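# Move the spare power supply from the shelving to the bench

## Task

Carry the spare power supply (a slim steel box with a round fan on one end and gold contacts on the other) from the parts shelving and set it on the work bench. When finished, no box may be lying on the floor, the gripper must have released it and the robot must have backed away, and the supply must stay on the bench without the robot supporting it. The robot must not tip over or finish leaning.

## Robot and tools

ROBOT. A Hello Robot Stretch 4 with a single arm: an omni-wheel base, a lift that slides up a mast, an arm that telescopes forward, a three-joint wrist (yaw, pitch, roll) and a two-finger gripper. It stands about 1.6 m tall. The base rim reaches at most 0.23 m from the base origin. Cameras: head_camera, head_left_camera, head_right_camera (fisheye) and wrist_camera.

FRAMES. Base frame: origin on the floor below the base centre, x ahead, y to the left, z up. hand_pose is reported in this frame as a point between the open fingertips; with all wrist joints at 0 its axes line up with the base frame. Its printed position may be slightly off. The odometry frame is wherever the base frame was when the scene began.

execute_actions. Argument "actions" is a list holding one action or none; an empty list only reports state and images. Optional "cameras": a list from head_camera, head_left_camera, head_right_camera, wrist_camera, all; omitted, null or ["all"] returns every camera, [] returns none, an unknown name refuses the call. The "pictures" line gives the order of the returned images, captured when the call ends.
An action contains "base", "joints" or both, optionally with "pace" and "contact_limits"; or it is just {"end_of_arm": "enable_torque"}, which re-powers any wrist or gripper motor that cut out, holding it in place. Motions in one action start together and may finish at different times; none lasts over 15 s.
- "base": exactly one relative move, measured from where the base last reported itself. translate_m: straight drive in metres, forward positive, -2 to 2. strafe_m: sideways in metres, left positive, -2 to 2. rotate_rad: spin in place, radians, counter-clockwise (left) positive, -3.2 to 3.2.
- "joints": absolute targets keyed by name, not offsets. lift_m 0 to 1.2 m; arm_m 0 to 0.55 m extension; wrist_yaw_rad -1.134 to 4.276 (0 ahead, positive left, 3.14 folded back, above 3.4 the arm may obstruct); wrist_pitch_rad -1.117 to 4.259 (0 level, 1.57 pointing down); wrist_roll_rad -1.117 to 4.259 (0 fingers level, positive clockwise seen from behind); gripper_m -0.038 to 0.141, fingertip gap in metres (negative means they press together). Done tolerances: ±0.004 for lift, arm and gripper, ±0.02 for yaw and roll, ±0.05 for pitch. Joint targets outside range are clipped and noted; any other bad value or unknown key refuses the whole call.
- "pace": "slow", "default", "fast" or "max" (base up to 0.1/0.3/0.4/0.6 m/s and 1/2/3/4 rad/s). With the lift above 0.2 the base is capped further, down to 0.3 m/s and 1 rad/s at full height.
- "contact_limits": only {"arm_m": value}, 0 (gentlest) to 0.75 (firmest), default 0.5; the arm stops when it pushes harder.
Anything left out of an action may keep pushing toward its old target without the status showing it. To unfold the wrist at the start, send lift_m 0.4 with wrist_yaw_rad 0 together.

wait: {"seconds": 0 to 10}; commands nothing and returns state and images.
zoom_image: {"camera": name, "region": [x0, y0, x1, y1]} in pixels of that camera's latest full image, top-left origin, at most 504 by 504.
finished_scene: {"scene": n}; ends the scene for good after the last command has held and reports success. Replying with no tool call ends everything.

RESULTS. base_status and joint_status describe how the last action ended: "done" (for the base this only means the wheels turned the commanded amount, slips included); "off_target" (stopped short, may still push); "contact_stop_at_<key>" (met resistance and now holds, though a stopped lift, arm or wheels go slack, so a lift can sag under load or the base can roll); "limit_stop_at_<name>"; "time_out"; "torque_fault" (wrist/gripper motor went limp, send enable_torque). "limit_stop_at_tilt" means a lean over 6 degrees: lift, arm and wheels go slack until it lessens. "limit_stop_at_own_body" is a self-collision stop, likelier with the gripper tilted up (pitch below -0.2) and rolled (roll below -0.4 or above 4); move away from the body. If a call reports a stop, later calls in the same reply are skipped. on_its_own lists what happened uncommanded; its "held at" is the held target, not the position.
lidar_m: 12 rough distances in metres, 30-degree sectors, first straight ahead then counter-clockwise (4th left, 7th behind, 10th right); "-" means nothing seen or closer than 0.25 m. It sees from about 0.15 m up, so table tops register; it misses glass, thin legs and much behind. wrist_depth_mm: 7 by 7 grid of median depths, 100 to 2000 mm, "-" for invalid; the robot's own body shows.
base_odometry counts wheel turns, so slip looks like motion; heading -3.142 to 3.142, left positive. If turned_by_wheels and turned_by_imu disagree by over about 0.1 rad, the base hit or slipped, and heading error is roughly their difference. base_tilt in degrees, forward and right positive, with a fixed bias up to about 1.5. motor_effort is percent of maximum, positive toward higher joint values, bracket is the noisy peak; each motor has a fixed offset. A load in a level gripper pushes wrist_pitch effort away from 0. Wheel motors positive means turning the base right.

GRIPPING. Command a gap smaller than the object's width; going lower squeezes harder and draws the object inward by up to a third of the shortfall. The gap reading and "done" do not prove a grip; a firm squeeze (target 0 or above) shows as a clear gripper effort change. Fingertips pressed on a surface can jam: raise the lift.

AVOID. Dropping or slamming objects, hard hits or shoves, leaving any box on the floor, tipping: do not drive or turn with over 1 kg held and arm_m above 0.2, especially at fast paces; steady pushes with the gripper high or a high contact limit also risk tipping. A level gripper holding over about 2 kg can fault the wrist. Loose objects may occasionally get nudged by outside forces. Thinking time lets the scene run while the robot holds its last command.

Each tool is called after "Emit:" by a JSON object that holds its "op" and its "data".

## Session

Emit:
{"op": "execute_actions", "data": {"actions": []}}

Scene clock: 0.00 s.
base_odometry: x=+0.000 y=+0.000 heading=+0.000 (m, m, rad; odometry frame)
turned_by_wheels: +0.000 (rad since the last result)
turned_by_imu: +0.000 (rad since the last result)
base_tilt: forward=-0.4 right=-0.5 (deg)
lidar_m: 1.93 1.43 1.27 1.31 1.92 1.80 1.55 1.72 2.59 1.18 0.75 0.68
base_status: not commanded
joint_positions: lift_m=+0.164 arm_m=-0.002 wrist_yaw_rad=+3.061 wrist_pitch_rad=+0.004 wrist_roll_rad=-0.015 gripper_m=+0.057
joint_status: not commanded
motor_effort: lift_m=+19 arm_m=-1 wrist_yaw_rad=-1 wrist_pitch_rad=-4 wrist_roll_rad=+0 gripper_m=-4 wheel_0=+0 wheel_1=+0 wheel_2=+0 (%)
hand_pose: x=-0.1118 y=+0.1103 z=+0.3411 quat_wxyz=(+0.040, -0.002, -0.007, +0.999) (m; base frame)
wrist_depth_mm: - 141 - 1921 1756 1661 1576 / - 132 - 1983 1808 1661 1537 / - 136 236 1983 1756 1661 1537 / 119 142 - - 1808 1661 1661 / - - 1863 1863 1756 1618 1537 / 1229 1255 200 1118 976 1118 1042 / 866 854 820 - 842 741 768
pictures: head_camera, head_left_camera, head_right_camera, wrist_camera
Images, in order (width x height): head_camera 420x560, head_left_camera 420x672, head_right_camera 420x672, wrist_camera 616x392.

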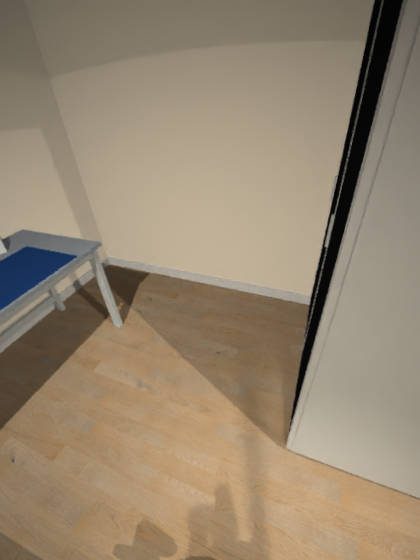

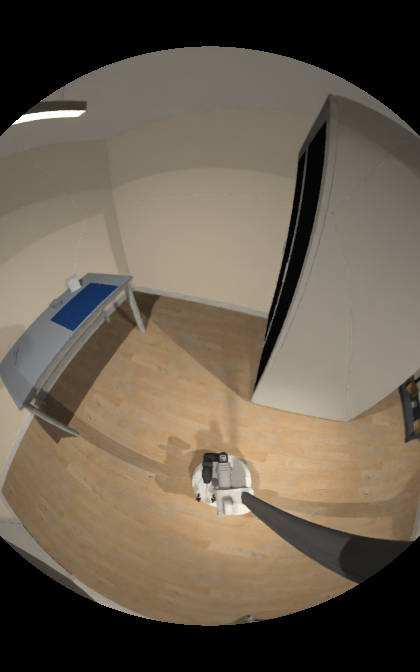

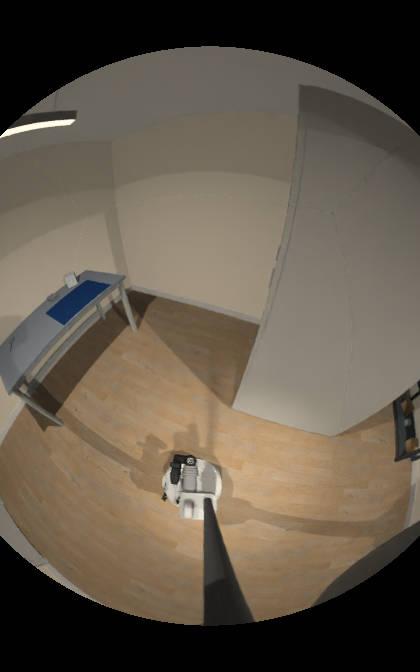

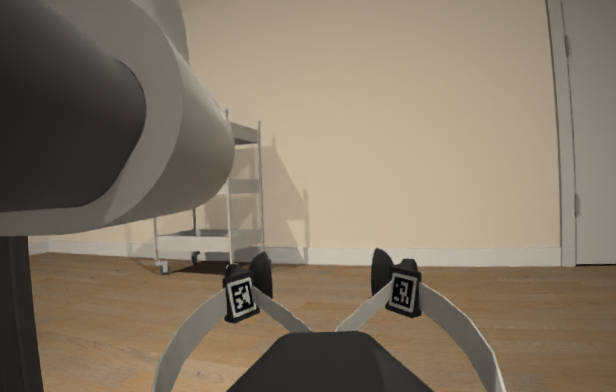

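Emit:
{"op": "execute_actions", "data": {"actions": [{"base": {"rotate_rad": -1.5}, "joints": {"lift_m": 0.4, "wrist_yaw_rad": 0}}]}}

Scene clock: 3.53 s.
base_odometry: x=+0.000 y=+0.000 heading=-1.500 (m, m, rad; odometry frame)
turned_by_wheels: -1.500 (rad since the last result)
turned_by_imu: -1.494 (rad since the last result)
base_tilt: forward=-0.6 right=-0.4 (deg)
lidar_m: 1.05 0.73 0.67 1.94 1.40 1.27 1.35 1.90 1.78 1.58 2.41 2.60
base_status: done
joint_positions: lift_m=+0.400 arm_m=-0.002 wrist_yaw_rad=+0.001 wrist_pitch_rad=+0.004 wrist_roll_rad=-0.015 gripper_m=+0.057
joint_status: all done
motor_effort: lift_m=+22(25) arm_m=+0(1) wrist_yaw_rad=-4(10) wrist_pitch_rad=-4(4) wrist_roll_rad=-1(1) gripper_m=-7(4) wheel_0=+1(5) wheel_1=+0(5) wheel_2=+0(6) (%)
hand_pose: x=+0.4573 y=-0.0873 z=+0.5768 quat_wxyz=(+1.000, -0.008, +0.002, +0.000) (m; base frame)
wrist_depth_mm: 627 778 - - - - 1921 / 621 778 - - - - 1863 / 627 778 - - - - 1983 / 634 768 1025 - - - 1983 / 615 768 976 - - - 1863 / 615 768 201 1756 1499 1708 1661 / 621 723 1008 - 1308 1182 1229
pictures: head_camera, head_left_camera, head_right_camera, wrist_camera
Images, in order (width x height): head_camera 420x560, head_left_camera 420x672, head_right_camera 420x672, wrist_camera 616x392.

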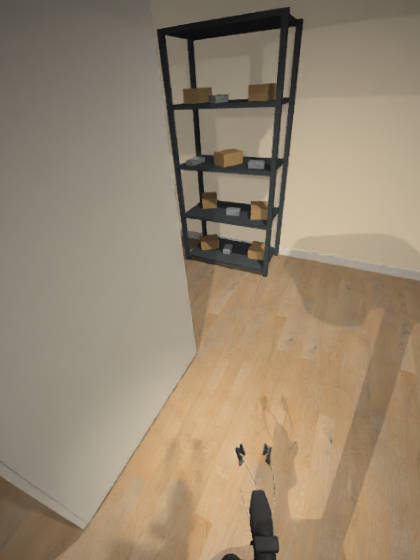

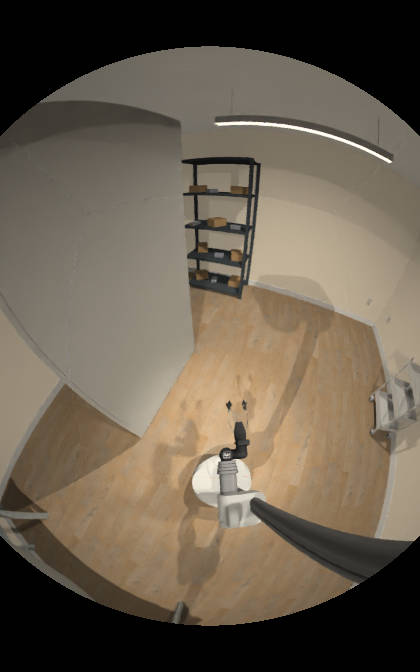

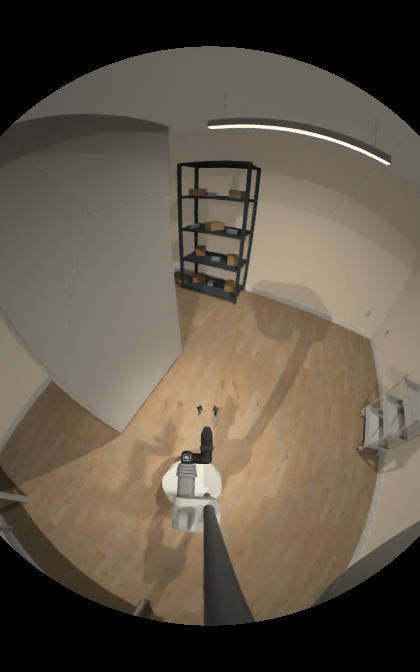

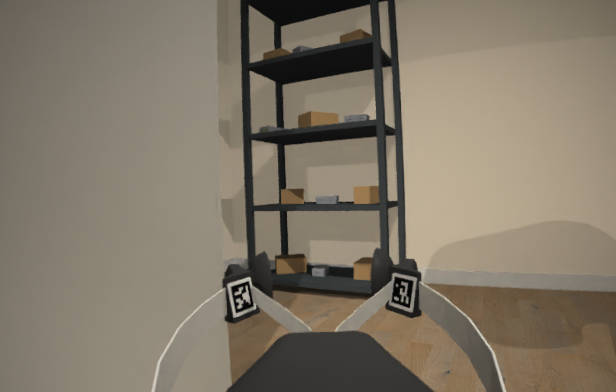

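Emit:
{"op": "zoom_image", "data": {"camera": "head_camera", "region": [150, 70, 310, 290]}}

Emit:
{"op": "zoom_image", "data": {"camera": "wrist_camera", "region": [225, 20, 425, 300]}}

Region (150, 70, 310, 290) of head_camera's 420x560 image, scaled by 2.291, with more detail than that image has; it fills the left 367 columns of this view, and the rest is white.

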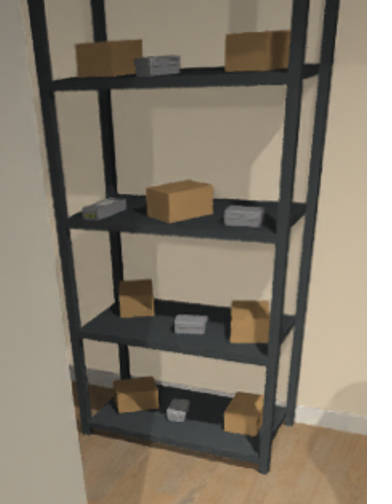

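Region (225, 20, 425, 300) of wrist_camera's 616x392 image, scaled by 1.800; it fills the left 360 columns of this view, and the rest is white.

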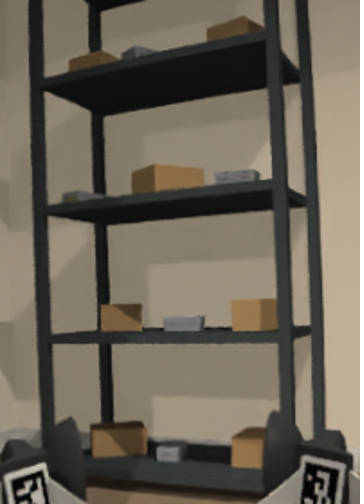

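Emit:
{"op": "execute_actions", "data": {"actions": [{"base": {"rotate_rad": -0.42}}], "cameras": ["head_camera"]}}

Scene clock: 14.97 s.
base_odometry: x=+0.000 y=+0.000 heading=-1.920 (m, m, rad; odometry frame)
turned_by_wheels: -0.420 (rad since the last result)
turned_by_imu: -0.420 (rad since the last result)
base_tilt: forward=-0.5 right=-0.5 (deg)
lidar_m: 2.23 0.97 0.71 0.70 2.02 1.35 1.31 2.17 1.85 1.79 1.53 2.69
base_status: done
joint_positions: lift_m=+0.400 arm_m=-0.002 wrist_yaw_rad=+0.000 wrist_pitch_rad=+0.004 wrist_roll_rad=-0.015 gripper_m=+0.057
joint_status: not commanded
motor_effort: lift_m=+22(22) arm_m=-1(0) wrist_yaw_rad=-2(3) wrist_pitch_rad=-5(4) wrist_roll_rad=-1(1) gripper_m=-5(4) wheel_0=+0(6) wheel_1=-1(3) wheel_2=-1(6) (%)
hand_pose: x=+0.4572 y=-0.0874 z=+0.5769 quat_wxyz=(+1.000, -0.008, +0.002, +0.000) (m; base frame)
wrist_depth_mm: - - - - - - - / - - - - - - - / - - - - - - - / - - - - - - - / - - - - - - - / 1921 1921 200 1756 1499 1756 1708 / 1336 1308 1308 - 1308 1182 1205
pictures: head_camera
Images, in order (width x height): head_camera 420x560.

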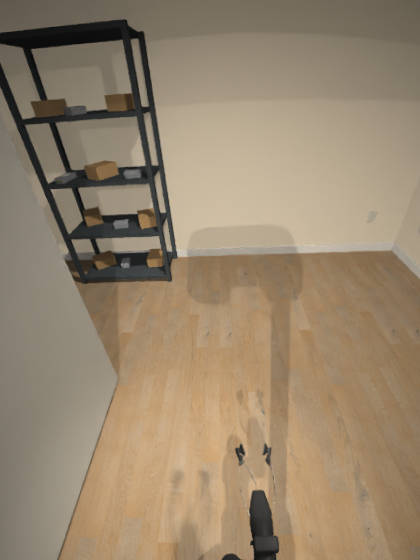

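Emit:
{"op": "execute_actions", "data": {"actions": [{"base": {"translate_m": 1.5}, "joints": {"lift_m": 0.4}, "pace": "fast"}], "cameras": ["head_camera", "head_left_camera"]}}

Scene clock: 22.50 s.
base_odometry: x=-0.513 y=-1.409 heading=-1.920 (m, m, rad; odometry frame)
turned_by_wheels: +0.000 (rad since the last result)
turned_by_imu: +0.006 (rad since the last result)
base_tilt: forward=-0.5 right=-0.4 (deg)
lidar_m: 1.10 0.80 0.97 1.35 0.77 0.98 3.54 2.55 1.46 1.44 1.55 1.15
base_status: done
joint_positions: lift_m=+0.400 arm_m=-0.002 wrist_yaw_rad=+0.000 wrist_pitch_rad=+0.004 wrist_roll_rad=-0.015 gripper_m=+0.057
joint_status: all done
motor_effort: lift_m=+22(21) arm_m=-1(1) wrist_yaw_rad=-1(3) wrist_pitch_rad=-5(6) wrist_roll_rad=-1(0) gripper_m=-3(4) wheel_0=+1(7) wheel_1=+0(6) wheel_2=+1(12) (%)
hand_pose: x=+0.4572 y=-0.0874 z=+0.5769 quat_wxyz=(+1.000, -0.008, +0.002, +0.000) (m; base frame)
wrist_depth_mm: 931 931 904 904 891 878 866 / 946 931 917 917 891 878 878 / 960 931 946 917 891 904 866 / 960 946 917 917 904 878 878 / 946 931 931 904 904 878 866 / 960 946 201 917 891 891 891 / 960 931 931 - 917 891 891
pictures: head_camera, head_left_camera
Images, in order (width x height): head_camera 420x560, head_left_camera 420x672.

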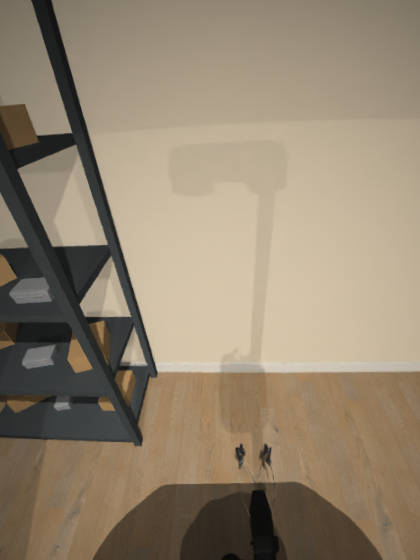

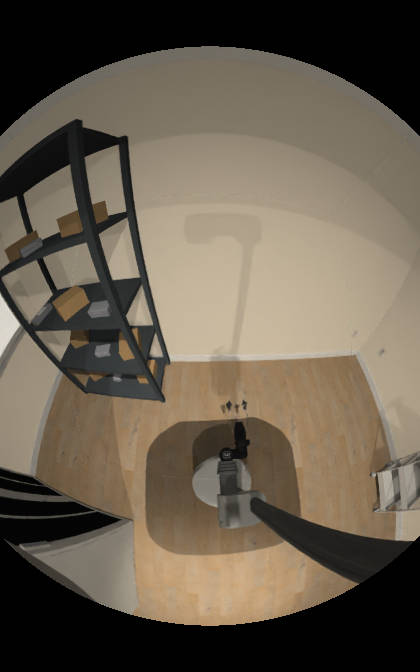

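Emit:
{"op": "execute_actions", "data": {"actions": [{"base": {"strafe_m": 0.85}, "joints": {"lift_m": 0.92, "wrist_pitch_rad": 0.25}, "pace": "fast"}]}}

Scene clock: 31.20 s.
base_odometry: x=+0.286 y=-1.700 heading=-1.920 (m, m, rad; odometry frame)
turned_by_wheels: +0.000 (rad since the last result)
turned_by_imu: +0.000 (rad since the last result)
base_tilt: forward=-0.4 right=-0.6 (deg)
lidar_m: 0.67 0.74 0.99 0.97 0.50 0.38 0.33 0.37 2.31 2.30 1.59 0.71
base_status: done
joint_positions: lift_m=+0.920 arm_m=-0.002 wrist_yaw_rad=+0.000 wrist_pitch_rad=+0.252 wrist_roll_rad=-0.015 gripper_m=+0.057
joint_status: all done
motor_effort: lift_m=+21(24) arm_m=-1(1) wrist_yaw_rad=-1(3) wrist_pitch_rad=-5(6) wrist_roll_rad=-1(0) gripper_m=-4(6) wheel_0=+0(12) wheel_1=-1(12) wheel_2=+0(1) (%)
hand_pose: x=+0.4481 y=-0.0874 z=+1.0261 quat_wxyz=(+0.992, -0.008, +0.126, +0.001) (m; base frame)
wrist_depth_mm: 891 878 866 866 854 831 627 / 931 931 904 891 878 854 854 / 960 931 569 931 917 891 891 / 544 580 544 539 517 484 931 / 1060 1060 1042 991 991 976 991 / 1118 1025 196 1008 788 559 1042 / 1160 842 831 - 707 1078 1078
pictures: head_camera, head_left_camera, head_right_camera, wrist_camera
Images, in order (width x height): head_camera 420x560, head_left_camera 420x672, head_right_camera 420x672, wrist_camera 616x392.

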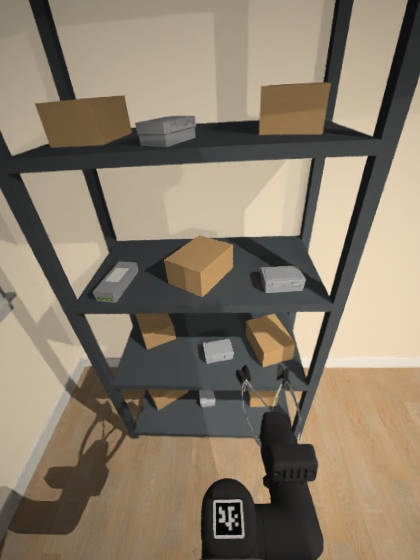

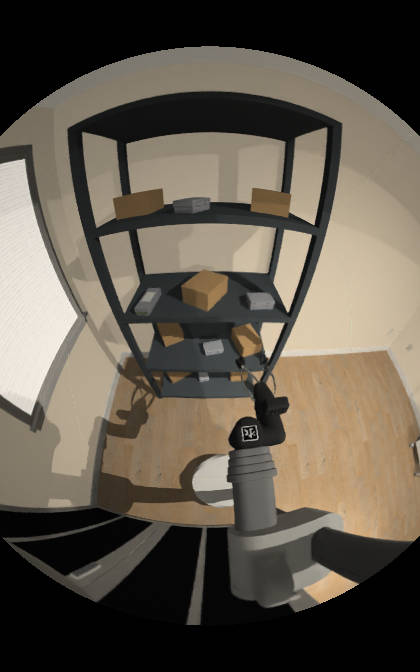

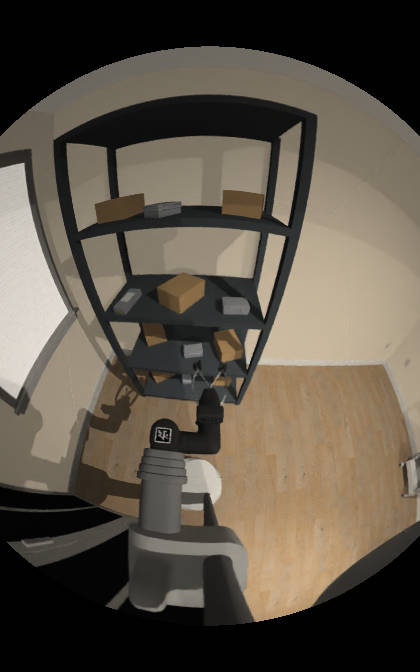

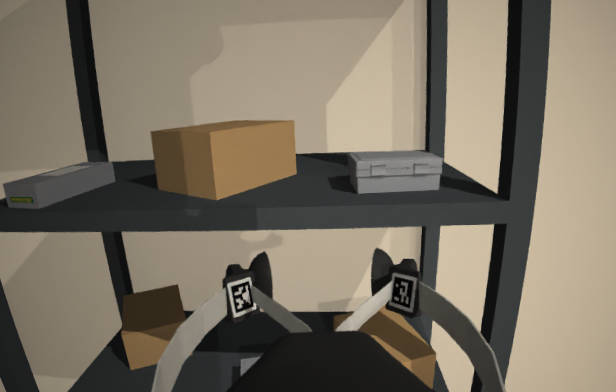

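Emit:
{"op": "execute_actions", "data": {"actions": [{"base": {"strafe_m": 0.3}, "joints": {"lift_m": 1.08, "wrist_pitch_rad": 0.4, "gripper_m": 0.14}}], "cameras": ["head_camera", "wrist_camera"]}}

Scene clock: 47.27 s.
base_odometry: x=+0.568 y=-1.803 heading=-1.920 (m, m, rad; odometry frame)
turned_by_wheels: +0.000 (rad since the last result)
turned_by_imu: -0.001 (rad since the last result)
base_tilt: forward=-0.5 right=-0.5 (deg)
lidar_m: 0.69 0.75 0.67 0.70 0.46 0.36 0.33 0.37 0.49 2.56 1.64 0.73
base_status: done
joint_positions: lift_m=+1.080 arm_m=-0.002 wrist_yaw_rad=+0.000 wrist_pitch_rad=+0.402 wrist_roll_rad=-0.015 gripper_m=+0.140
joint_status: all done
motor_effort: lift_m=+22(23) arm_m=-1(1) wrist_yaw_rad=-3(2) wrist_pitch_rad=-5(4) wrist_roll_rad=-1(0) gripper_m=-1(3) wheel_0=+0(7) wheel_1=-2(9) wheel_2=+0(0) (%)
hand_pose: x=+0.4343 y=-0.0874 z=+1.1452 quat_wxyz=(+0.980, -0.007, +0.200, +0.002) (m; base frame)
wrist_depth_mm: 866 878 854 854 854 842 809 / 917 891 891 904 891 891 854 / 976 960 960 960 691 931 904 / 1042 1025 683 676 591 676 585 / 1008 615 569 591 574 549 554 / 1008 1205 991 991 976 842 1160 / 1008 1205 931 - 842 809 1205
pictures: head_camera, wrist_camera
Images, in order (width x height): head_camera 420x560, wrist_camera 616x392.

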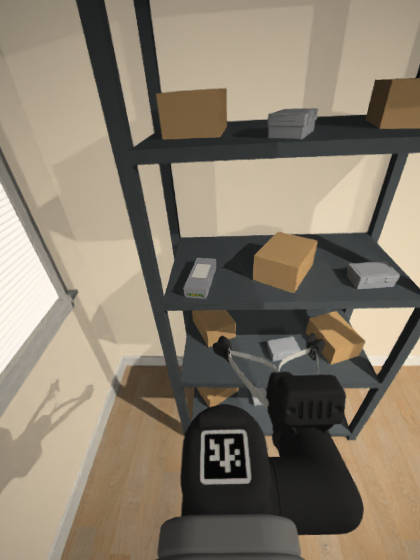

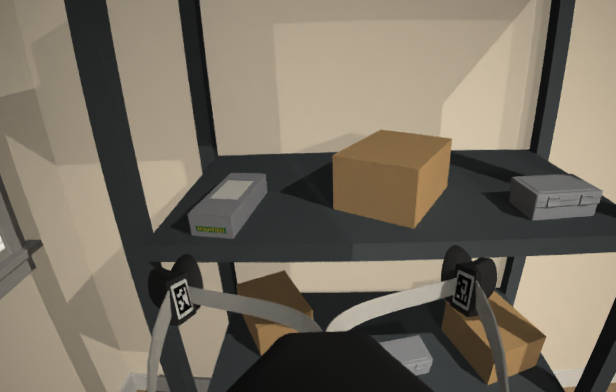

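Emit:
{"op": "execute_actions", "data": {"actions": []}}

Scene clock: 58.57 s.
base_odometry: x=+0.568 y=-1.803 heading=-1.920 (m, m, rad; odometry frame)
turned_by_wheels: +0.000 (rad since the last result)
turned_by_imu: -0.001 (rad since the last result)
base_tilt: forward=-0.5 right=-0.5 (deg)
lidar_m: 0.69 0.77 0.70 0.69 0.46 0.35 0.34 0.35 0.54 2.57 1.63 0.73
base_status: done
joint_positions: lift_m=+1.080 arm_m=-0.002 wrist_yaw_rad=+0.000 wrist_pitch_rad=+0.402 wrist_roll_rad=-0.015 gripper_m=+0.140
joint_status: all done
motor_effort: lift_m=+22(23) arm_m=+0(1) wrist_yaw_rad=-2(2) wrist_pitch_rad=-4(4) wrist_roll_rad=-1(0) gripper_m=+0(3) wheel_0=+0(7) wheel_1=-2(9) wheel_2=+0(0) (%)
hand_pose: x=+0.4343 y=-0.0874 z=+1.1452 quat_wxyz=(+0.980, -0.007, +0.200, +0.002) (m; base frame)
wrist_depth_mm: 878 866 866 878 854 842 831 / 931 904 904 917 891 878 854 / 976 960 976 960 683 931 904 / 1042 1025 676 668 597 683 585 / 1008 609 569 591 580 544 554 / 1025 1205 991 976 991 842 1160 / 1008 1255 946 - 842 798 1205
pictures: head_camera, head_left_camera, head_right_camera, wrist_camera
Images, in order (width x height): head_camera 420x560, head_left_camera 420x672, head_right_camera 420x672, wrist_camera 616x392.

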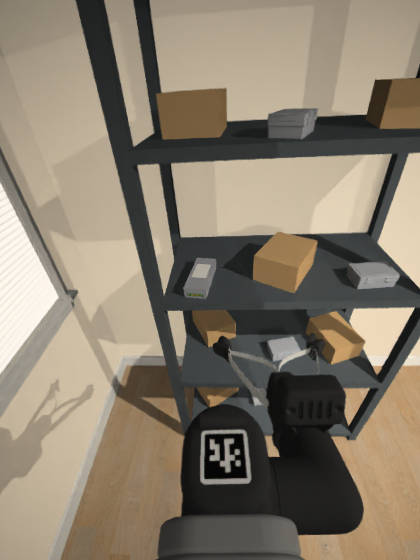

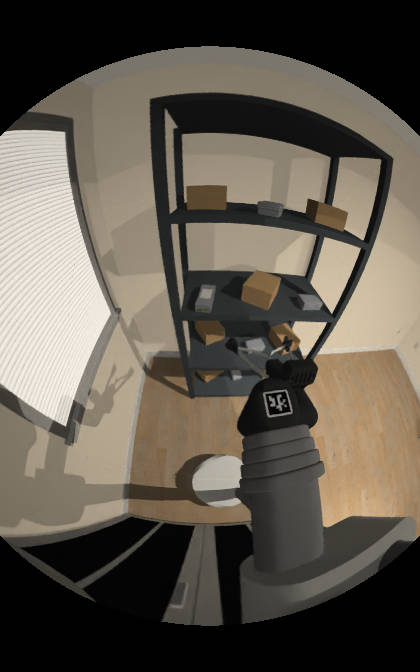

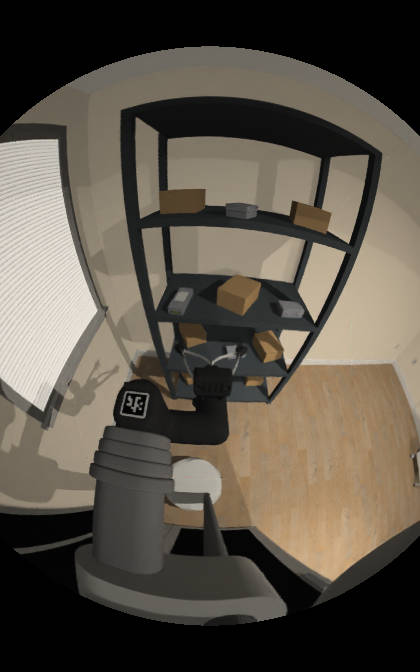

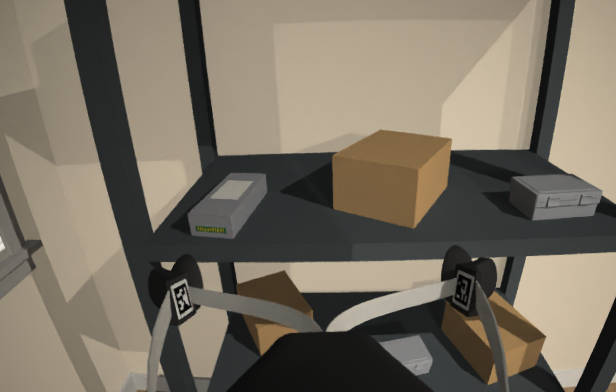

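Emit:
{"op": "zoom_image", "data": {"camera": "wrist_camera", "region": [80, 130, 360, 300]}}

Region (80, 130, 360, 300) of wrist_camera's 616x392 image, scaled by 1.800; it fills the top 306 rows of this view, and the rest is white.

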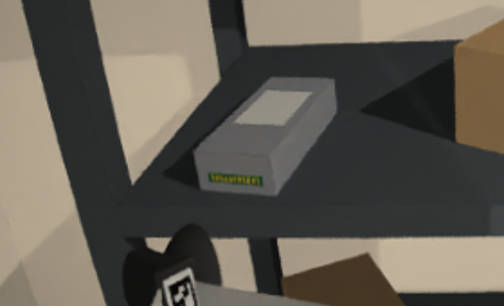

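Emit:
{"op": "execute_actions", "data": {"actions": [{"base": {"strafe_m": 0.145}, "joints": {"lift_m": 1.10, "arm_m": 0.33, "wrist_yaw_rad": -0.1, "wrist_pitch_rad": 0.7}}], "cameras": ["wrist_camera", "head_camera"]}}

Scene clock: 98.87 s.
base_odometry: x=+0.704 y=-1.852 heading=-1.920 (m, m, rad; odometry frame)
turned_by_wheels: +0.000 (rad since the last result)
turned_by_imu: -0.001 (rad since the last result)
base_tilt: forward=-0.5 right=-0.5 (deg)
lidar_m: 0.70 0.76 0.56 0.55 0.48 0.34 0.33 0.37 0.51 2.75 1.01 0.72
base_status: done
joint_positions: lift_m=+1.100 arm_m=+0.329 wrist_yaw_rad=-0.100 wrist_pitch_rad=+0.702 wrist_roll_rad=-0.015 gripper_m=+0.140
joint_status: all done
motor_effort: lift_m=+22(23) arm_m=+6(5) wrist_yaw_rad=-2(4) wrist_pitch_rad=-2(3) wrist_roll_rad=+0(0) gripper_m=-3(2) wheel_0=+1(7) wheel_1=+0(10) wheel_2=+0(0) (%)
hand_pose: x=+0.7105 y=-0.1089 z=+1.0918 quat_wxyz=(+0.938, +0.010, +0.344, -0.044) (m; base frame)
wrist_depth_mm: 574 580 580 603 609 627 627 / 609 640 627 640 640 585 421 / 208 707 554 521 512 347 330 / 209 798 427 402 424 362 327 / 230 375 342 340 364 359 349 / 854 283 307 310 315 317 327 / 891 340 750 - 723 699 691
pictures: head_camera, wrist_camera
Images, in order (width x height): head_camera 420x560, wrist_camera 616x392.

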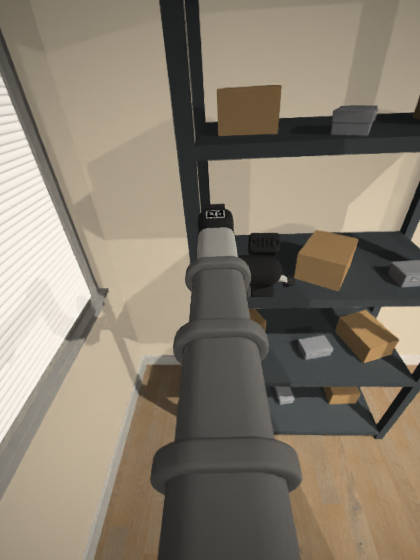

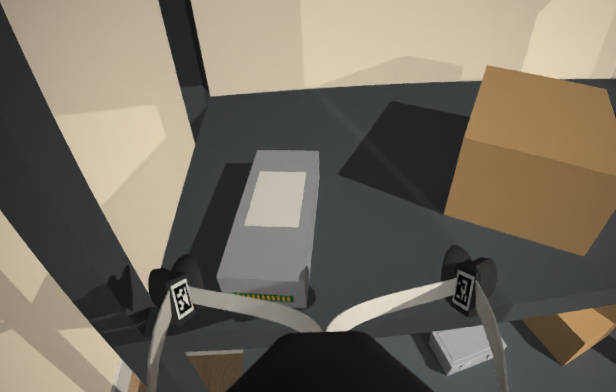

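Emit:
{"op": "zoom_image", "data": {"camera": "wrist_camera", "region": [0, 60, 400, 392]}}

Emit:
{"op": "zoom_image", "data": {"camera": "head_camera", "region": [150, 140, 370, 330]}}

Region (0, 60, 400, 392) of wrist_camera's 616x392 image, scaled by 1.260; it fills the top 418 rows of this view, and the rest is white.

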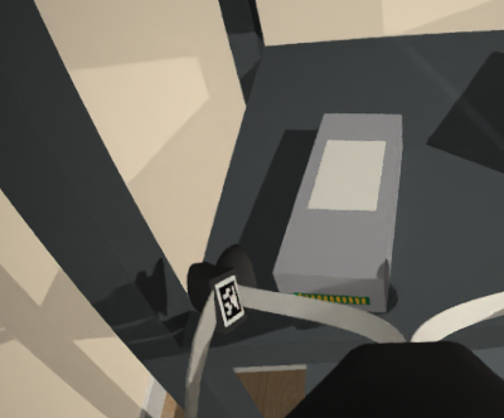

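Region (150, 140, 370, 330) of head_camera's 420x560 image, scaled by 2.291, with more detail than that image has; it fills the top 435 rows of this view, and the rest is white.

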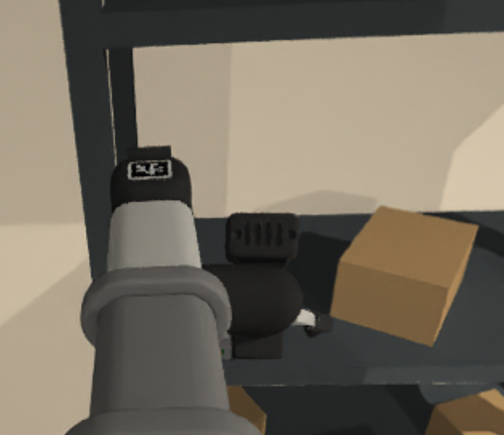

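Emit:
{"op": "execute_actions", "data": {"actions": [{"base": {"strafe_m": 0.025}, "joints": {"arm_m": 0.455}}], "cameras": ["wrist_camera"]}}

Scene clock: 131.93 s.
base_odometry: x=+0.727 y=-1.861 heading=-1.920 (m, m, rad; odometry frame)
turned_by_wheels: +0.000 (rad since the last result)
turned_by_imu: -0.002 (rad since the last result)
base_tilt: forward=-0.5 right=-0.5 (deg)
lidar_m: 0.69 0.69 0.55 0.53 0.48 0.35 0.34 0.37 0.48 2.75 0.97 0.73
base_status: done
joint_positions: lift_m=+1.100 arm_m=+0.454 wrist_yaw_rad=-0.100 wrist_pitch_rad=+0.702 wrist_roll_rad=-0.015 gripper_m=+0.140
joint_status: all done
motor_effort: lift_m=+22(22) arm_m=+5(7) wrist_yaw_rad=-3(2) wrist_pitch_rad=-3(3) wrist_roll_rad=-1(0) gripper_m=-1(1) wheel_0=+1(4) wheel_1=+0(7) wheel_2=+0(0) (%)
hand_pose: x=+0.8355 y=-0.1090 z=+1.0917 quat_wxyz=(+0.938, +0.010, +0.344, -0.044) (m; base frame)
wrist_depth_mm: 462 462 473 484 496 504 504 / 500 512 512 535 544 549 559 / 559 569 530 521 517 508 462 / 634 654 452 436 427 418 334 / 741 741 373 320 364 355 279 / 820 854 307 276 301 298 290 / 854 1025 290 - 285 274 274
pictures: wrist_camera
Images, in order (width x height): wrist_camera 616x392.

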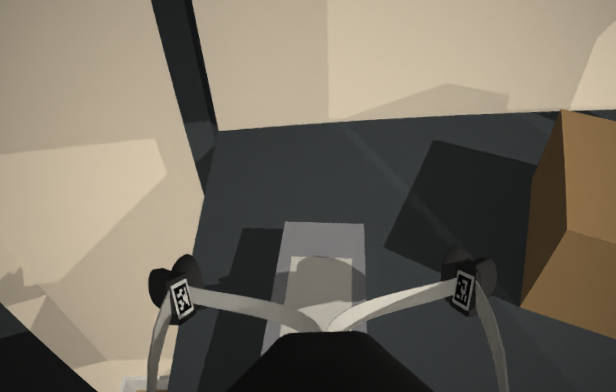

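Emit:
{"op": "execute_actions", "data": {"actions": [{"joints": {"lift_m": 1.04}, "pace": "slow"}], "cameras": ["wrist_camera"]}}

Scene clock: 136.97 s.
base_odometry: x=+0.727 y=-1.861 heading=-1.920 (m, m, rad; odometry frame)
turned_by_wheels: +0.000 (rad since the last result)
turned_by_imu: -0.002 (rad since the last result)
base_tilt: forward=-0.5 right=-0.5 (deg)
lidar_m: 0.69 0.72 0.49 0.54 0.49 0.35 0.32 0.37 0.50 2.71 1.00 0.74
base_status: not commanded
joint_positions: lift_m=+1.040 arm_m=+0.454 wrist_yaw_rad=-0.100 wrist_pitch_rad=+0.702 wrist_roll_rad=-0.015 gripper_m=+0.140
joint_status: all done
motor_effort: lift_m=+15(21) arm_m=+5(5) wrist_yaw_rad=-2(1) wrist_pitch_rad=-1(3) wrist_roll_rad=+0(0) gripper_m=-1(4) wheel_0=+1(1) wheel_1=+0(0) wheel_2=+0(0) (%)
hand_pose: x=+0.8355 y=-0.1090 z=+1.0323 quat_wxyz=(+0.938, +0.010, +0.344, -0.044) (m; base frame)
wrist_depth_mm: 462 462 473 492 488 500 508 / 504 508 504 512 517 512 508 / 564 574 439 418 407 402 382 / 640 647 349 285 336 332 319 / 723 732 297 241 281 283 270 / 831 854 206 211 221 236 244 / 866 976 227 - 226 219 -
pictures: wrist_camera
Images, in order (width x height): wrist_camera 616x392.

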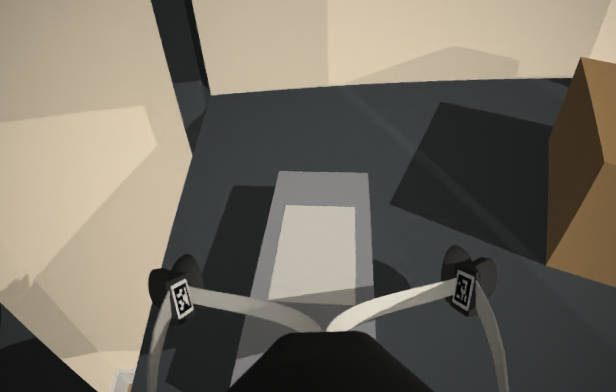

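Emit:
{"op": "execute_actions", "data": {"actions": [{"joints": {"lift_m": 1.028}, "pace": "slow"}], "cameras": ["wrist_camera"]}}

Scene clock: 141.37 s.
base_odometry: x=+0.727 y=-1.861 heading=-1.920 (m, m, rad; odometry frame)
turned_by_wheels: +0.000 (rad since the last result)
turned_by_imu: -0.001 (rad since the last result)
base_tilt: forward=-0.5 right=-0.6 (deg)
lidar_m: 0.70 0.70 0.51 0.53 0.46 0.34 0.31 0.37 0.51 2.74 1.00 0.72
base_status: not commanded
joint_positions: lift_m=+1.028 arm_m=+0.454 wrist_yaw_rad=-0.100 wrist_pitch_rad=+0.702 wrist_roll_rad=-0.015 gripper_m=+0.140
joint_status: all done
motor_effort: lift_m=+15(15) arm_m=+6(5) wrist_yaw_rad=-3(1) wrist_pitch_rad=-2(3) wrist_roll_rad=-1(1) gripper_m=-4(1) wheel_0=+1(1) wheel_1=+0(0) wheel_2=+0(0) (%)
hand_pose: x=+0.8355 y=-0.1090 z=+1.0203 quat_wxyz=(+0.938, +0.010, +0.344, -0.044) (m; base frame)
wrist_depth_mm: 462 462 469 488 496 496 508 / 504 512 484 496 488 484 484 / 559 574 402 397 389 382 362 / 627 647 332 265 310 317 303 / 732 732 281 226 267 270 260 / 842 831 201 196 207 224 231 / 866 226 214 - 214 207 -
pictures: wrist_camera
Images, in order (width x height): wrist_camera 616x392.

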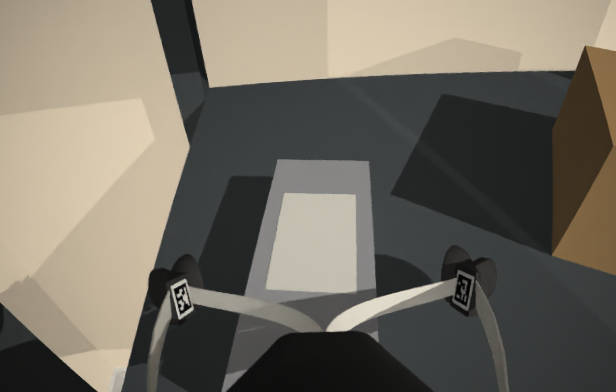

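Emit:
{"op": "execute_actions", "data": {"actions": [{"joints": {"lift_m": 1.02}, "pace": "slow"}], "cameras": ["wrist_camera"]}}

Scene clock: 145.20 s.
base_odometry: x=+0.727 y=-1.861 heading=-1.920 (m, m, rad; odometry frame)
turned_by_wheels: +0.000 (rad since the last result)
turned_by_imu: -0.001 (rad since the last result)
base_tilt: forward=-0.4 right=-0.5 (deg)
lidar_m: 0.69 0.71 0.53 0.51 0.48 0.35 0.33 0.37 0.51 2.75 0.95 0.74
base_status: not commanded
joint_positions: lift_m=+1.020 arm_m=+0.454 wrist_yaw_rad=-0.100 wrist_pitch_rad=+0.702 wrist_roll_rad=-0.015 gripper_m=+0.140
joint_status: all done
motor_effort: lift_m=+16(16) arm_m=+6(5) wrist_yaw_rad=-2(2) wrist_pitch_rad=-4(3) wrist_roll_rad=-1(1) gripper_m=+0(1) wheel_0=+1(1) wheel_1=+0(1) wheel_2=+0(0) (%)
hand_pose: x=+0.8355 y=-0.1090 z=+1.0123 quat_wxyz=(+0.938, +0.010, +0.344, -0.044) (m; base frame)
wrist_depth_mm: 462 462 473 488 496 504 512 / 504 508 473 480 469 466 466 / 559 574 389 377 370 368 355 / 634 647 320 253 300 304 298 / 723 715 271 216 256 259 255 / 842 809 195 188 197 215 225 / 866 213 202 - 206 200 -
pictures: wrist_camera
Images, in order (width x height): wrist_camera 616x392.

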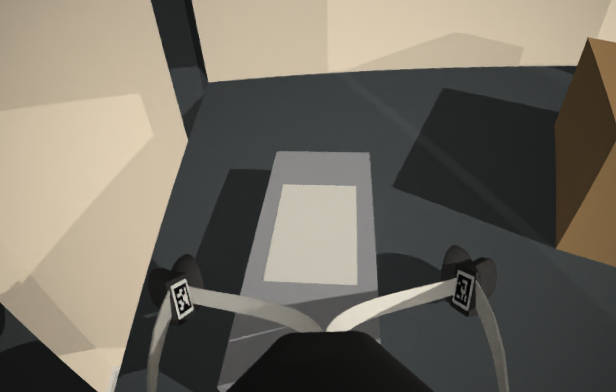

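Emit:
{"op": "execute_actions", "data": {"actions": [{"joints": {"gripper_m": 0.03}, "pace": "slow"}], "cameras": ["wrist_camera"]}}

Scene clock: 150.90 s.
base_odometry: x=+0.727 y=-1.861 heading=-1.920 (m, m, rad; odometry frame)
turned_by_wheels: +0.000 (rad since the last result)
turned_by_imu: -0.002 (rad since the last result)
base_tilt: forward=-0.6 right=-0.5 (deg)
lidar_m: 0.68 0.70 0.50 0.53 0.47 0.36 0.32 0.35 0.53 2.75 0.98 0.74
base_status: not commanded
joint_positions: lift_m=+1.020 arm_m=+0.454 wrist_yaw_rad=-0.100 wrist_pitch_rad=+0.708 wrist_roll_rad=-0.015 gripper_m=+0.030
joint_status: all done
motor_effort: lift_m=+18(18) arm_m=+5(5) wrist_yaw_rad=-3(6) wrist_pitch_rad=-20(21) wrist_roll_rad=+0(1) gripper_m=-24(25) wheel_0=+1(1) wheel_1=+0(1) wheel_2=+0(0) (%)
hand_pose: x=+0.8344 y=-0.1088 z=+1.0107 quat_wxyz=(+0.937, +0.010, +0.347, -0.044) (m; base frame)
wrist_depth_mm: 459 466 473 492 492 508 508 / 508 517 469 459 455 445 445 / 564 574 373 366 362 355 353 / 640 654 309 242 290 296 291 / 741 732 263 206 211 253 249 / 842 831 186 179 182 210 220 / 496 208 202 - 197 195 -
pictures: wrist_camera
Images, in order (width x height): wrist_camera 616x392.

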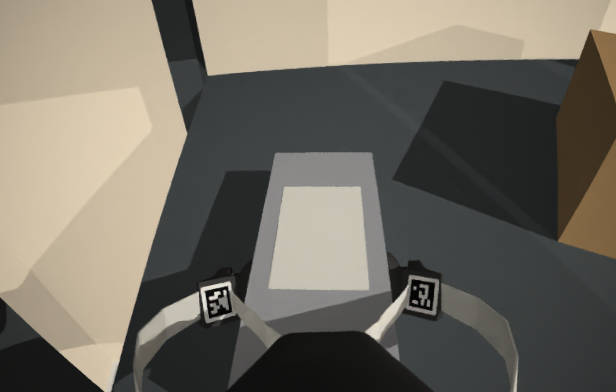

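Emit:
{"op": "execute_actions", "data": {"actions": [{"joints": {"lift_m": 1.06}, "pace": "slow"}], "cameras": ["wrist_camera"]}}

Scene clock: 154.53 s.
base_odometry: x=+0.727 y=-1.861 heading=-1.920 (m, m, rad; odometry frame)
turned_by_wheels: +0.000 (rad since the last result)
turned_by_imu: -0.001 (rad since the last result)
base_tilt: forward=-0.5 right=-0.3 (deg)
lidar_m: 0.68 0.70 0.52 0.52 0.48 0.35 0.30 0.36 0.52 2.73 1.00 0.74
base_status: not commanded
joint_positions: lift_m=+1.059 arm_m=+0.454 wrist_yaw_rad=-0.100 wrist_pitch_rad=+0.709 wrist_roll_rad=-0.015 gripper_m=+0.030
joint_status: all done
on_its_own: wrist_pitch_rad is at rest, and its effort (-25) is outside its rest range (-23 to +23)
motor_effort: lift_m=+25(27) arm_m=+5(5) wrist_yaw_rad=-3(3) wrist_pitch_rad=-25(24) wrist_roll_rad=-1(0) gripper_m=-22(21) wheel_0=+1(1) wheel_1=+0(0) wheel_2=+0(0) (%)
hand_pose: x=+0.8342 y=-0.1088 z=+1.0499 quat_wxyz=(+0.937, +0.010, +0.347, -0.044) (m; base frame)
wrist_depth_mm: 466 466 473 492 496 508 508 / 508 517 508 521 525 530 530 / 564 580 462 433 427 421 384 / 647 654 368 244 345 351 325 / 750 759 315 206 211 300 278 / 831 866 186 178 182 249 257 / 504 991 241 - 235 232 -
pictures: wrist_camera
Images, in order (width x height): wrist_camera 616x392.

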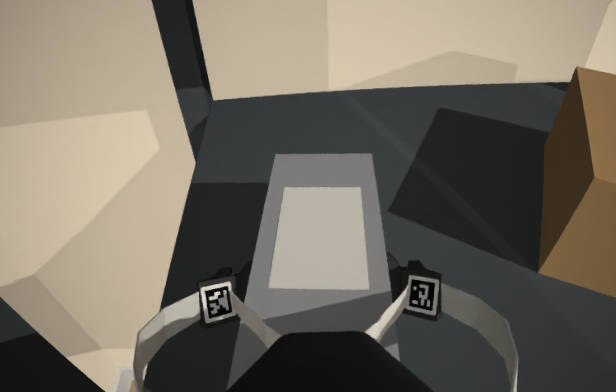

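Emit:
{"op": "execute_actions", "data": {"actions": [{"joints": {"arm_m": 0.13}}], "cameras": ["wrist_camera"]}}

Emit:
{"op": "execute_actions", "data": {"actions": [{"base": {"strafe_m": -1.3}, "joints": {"arm_m": 0.04, "wrist_yaw_rad": 0.0, "lift_m": 0.6}, "pace": "fast"}], "cameras": ["head_camera", "head_left_camera", "head_right_camera"]}}

Scene clock: 166.97 s.
base_odometry: x=+0.727 y=-1.861 heading=-1.920 (m, m, rad; odometry frame)
turned_by_wheels: +0.000 (rad since the last result)
turned_by_imu: -0.002 (rad since the last result)
base_tilt: forward=-0.5 right=-0.4 (deg)
lidar_m: 0.62 0.72 0.53 0.52 0.47 0.35 0.32 0.35 0.53 2.73 1.00 0.61
base_status: not commanded
joint_positions: lift_m=+1.059 arm_m=+0.131 wrist_yaw_rad=-0.100 wrist_pitch_rad=+0.709 wrist_roll_rad=-0.015 gripper_m=+0.030
joint_status: all done
on_its_own: wrist_pitch_rad is at rest, and its effort (-26) is outside its rest range (-23 to +23)
motor_effort: lift_m=+25(25) arm_m=-5(5) wrist_yaw_rad=-1(3) wrist_pitch_rad=-26(26) wrist_roll_rad=+0(0) gripper_m=-21(23) wheel_0=+1(1) wheel_1=+0(0) wheel_2=+0(0) (%)
hand_pose: x=+0.5109 y=-0.1089 z=+1.0498 quat_wxyz=(+0.937, +0.010, +0.347, -0.044) (m; base frame)
wrist_depth_mm: 750 343 741 723 683 436 661 / 809 384 591 549 517 462 530 / 878 917 439 436 445 452 462 / 904 1060 976 244 960 976 866 / 891 1182 574 206 211 820 798 / 878 1182 186 178 181 750 768 / 878 1138 1229 - 1078 1098 1025
pictures: wrist_camera
Images, in order (width x height): wrist_camera 616x392.

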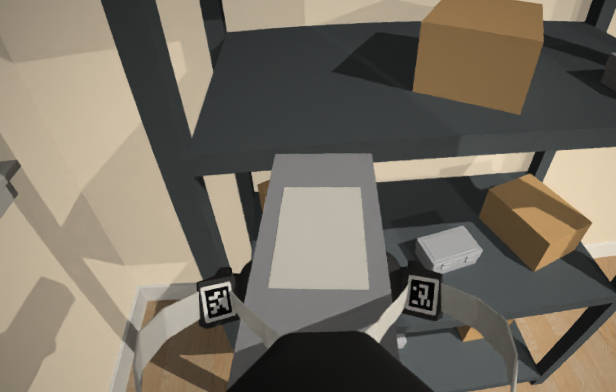

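Scene clock: 172.10 s.
base_odometry: x=-0.494 y=-1.417 heading=-1.920 (m, m, rad; odometry frame)
turned_by_wheels: +0.000 (rad since the last result)
turned_by_imu: -0.006 (rad since the last result)
base_tilt: forward=-0.5 right=-0.4 (deg)
lidar_m: 0.48 0.79 1.01 1.42 0.75 0.95 3.54 2.56 1.50 1.49 1.59 1.15
base_status: done
joint_positions: lift_m=+0.600 arm_m=+0.041 wrist_yaw_rad=+0.000 wrist_pitch_rad=+0.709 wrist_roll_rad=-0.015 gripper_m=+0.030
joint_status: all done
motor_effort: lift_m=+19(22) arm_m=-5(6) wrist_yaw_rad=-2(16) wrist_pitch_rad=-22(28) wrist_roll_rad=+0(0) gripper_m=-24(25) wheel_0=-2(8) wheel_1=+0(8) wheel_2=+0(2) (%)
hand_pose: x=+0.4308 y=-0.0874 z=+0.5903 quat_wxyz=(+0.938, -0.007, +0.347, +0.003) (m; base frame)
wrist_depth_mm: 768 809 820 809 798 798 798 / 891 878 891 904 891 866 878 / 1060 991 1025 976 991 976 976 / 931 1078 1098 244 1078 1078 1060 / 831 991 991 206 211 946 917 / 788 866 186 179 182 788 820 / 778 759 759 - 750 732 741
pictures: head_camera, head_left_camera, head_right_camera
Images, in order (width x height): head_camera 420x560, head_left_camera 420x672, head_right_camera 420x672.

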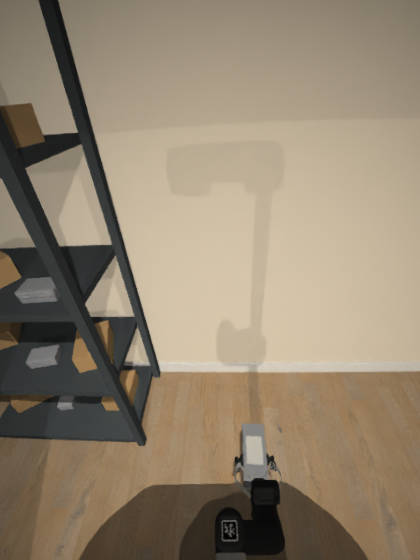

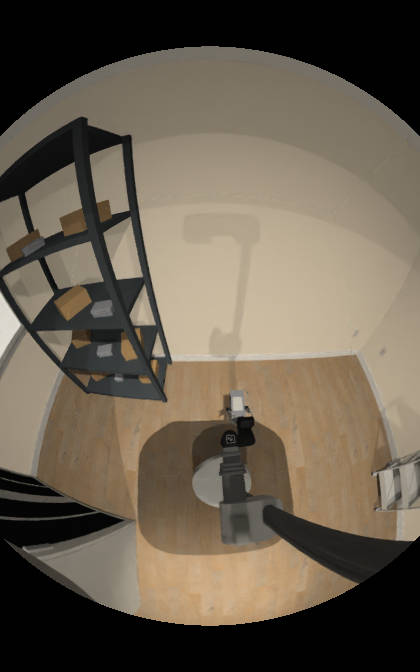

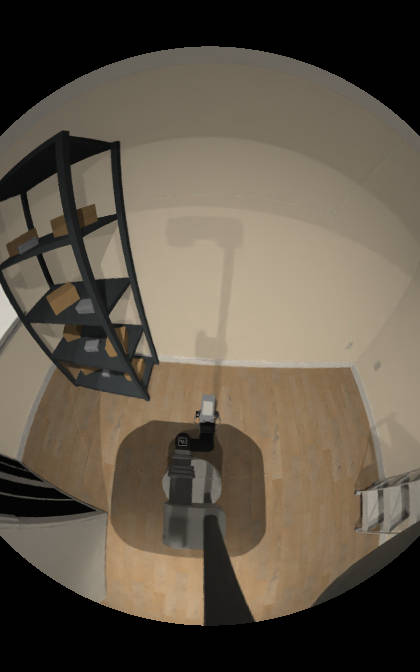

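Emit:
{"op": "execute_actions", "data": {"actions": [{"base": {"rotate_rad": -3.14}}], "cameras": ["head_camera", "head_left_camera", "head_right_camera"]}}

Scene clock: 178.67 s.
base_odometry: x=-0.494 y=-1.416 heading=+1.223 (m, m, rad; odometry frame)
turned_by_wheels: -3.140 (rad since the last result)
turned_by_imu: -3.127 (rad since the last result)
base_tilt: forward=-0.6 right=-0.5 (deg)
lidar_m: 0.50 2.57 1.49 1.47 1.58 1.18 1.13 0.80 0.98 1.45 0.75 0.89
base_status: done
joint_positions: lift_m=+0.600 arm_m=+0.041 wrist_yaw_rad=+0.000 wrist_pitch_rad=+0.709 wrist_roll_rad=-0.015 gripper_m=+0.030
joint_status: not commanded
on_its_own: wrist_pitch_rad is at rest, and its effort (-24) is outside its rest range (-23 to +23)
motor_effort: lift_m=+19(19) arm_m=-5(5) wrist_yaw_rad=-3(7) wrist_pitch_rad=-24(24) wrist_roll_rad=+0(0) gripper_m=-23(24) wheel_0=-1(7) wheel_1=+0(6) wheel_2=+0(8) (%)
hand_pose: x=+0.4309 y=-0.0874 z=+0.5904 quat_wxyz=(+0.938, -0.007, +0.347, +0.003) (m; base frame)
wrist_depth_mm: - - - - - - 820 / 1921 1863 1756 1708 1708 1537 842 / 1464 1464 1366 1397 1336 1229 842 / 1205 1182 1160 244 1098 1078 842 / 1008 991 991 206 211 946 866 / 866 878 185 178 182 798 798 / 778 768 778 - 750 741 741
pictures: head_camera, head_left_camera, head_right_camera
Images, in order (width x height): head_camera 420x560, head_left_camera 420x672, head_right_camera 420x672.

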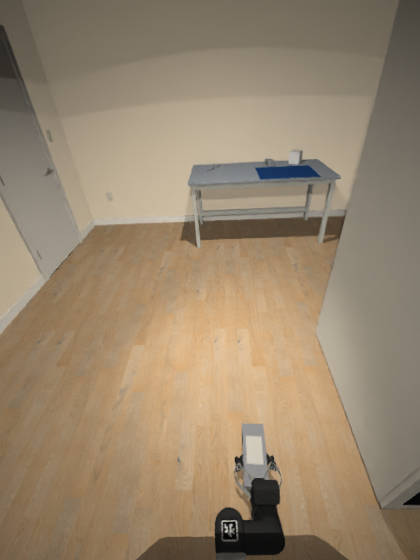

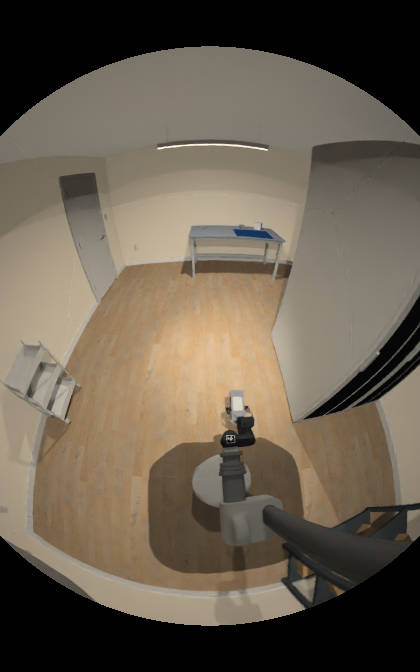

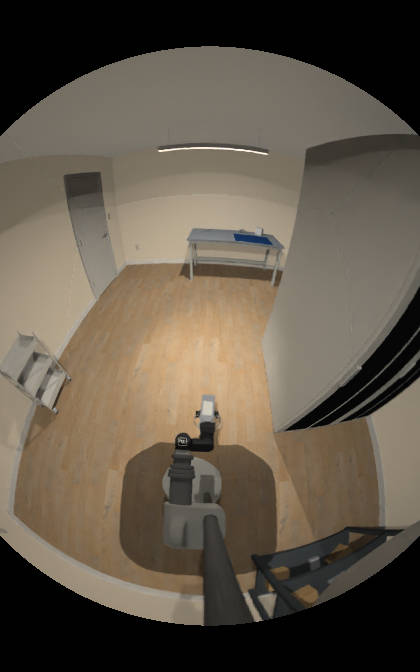

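Emit:
{"op": "zoom_image", "data": {"camera": "head_camera", "region": [170, 135, 360, 255]}}

Region (170, 135, 360, 255) of head_camera's 420x560 image, scaled by 2.653, with more detail than that image has; it fills the top 318 rows of this view, and the rest is white.

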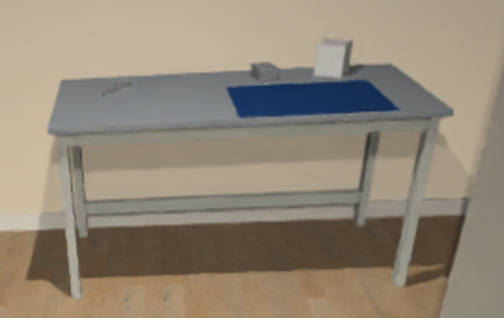

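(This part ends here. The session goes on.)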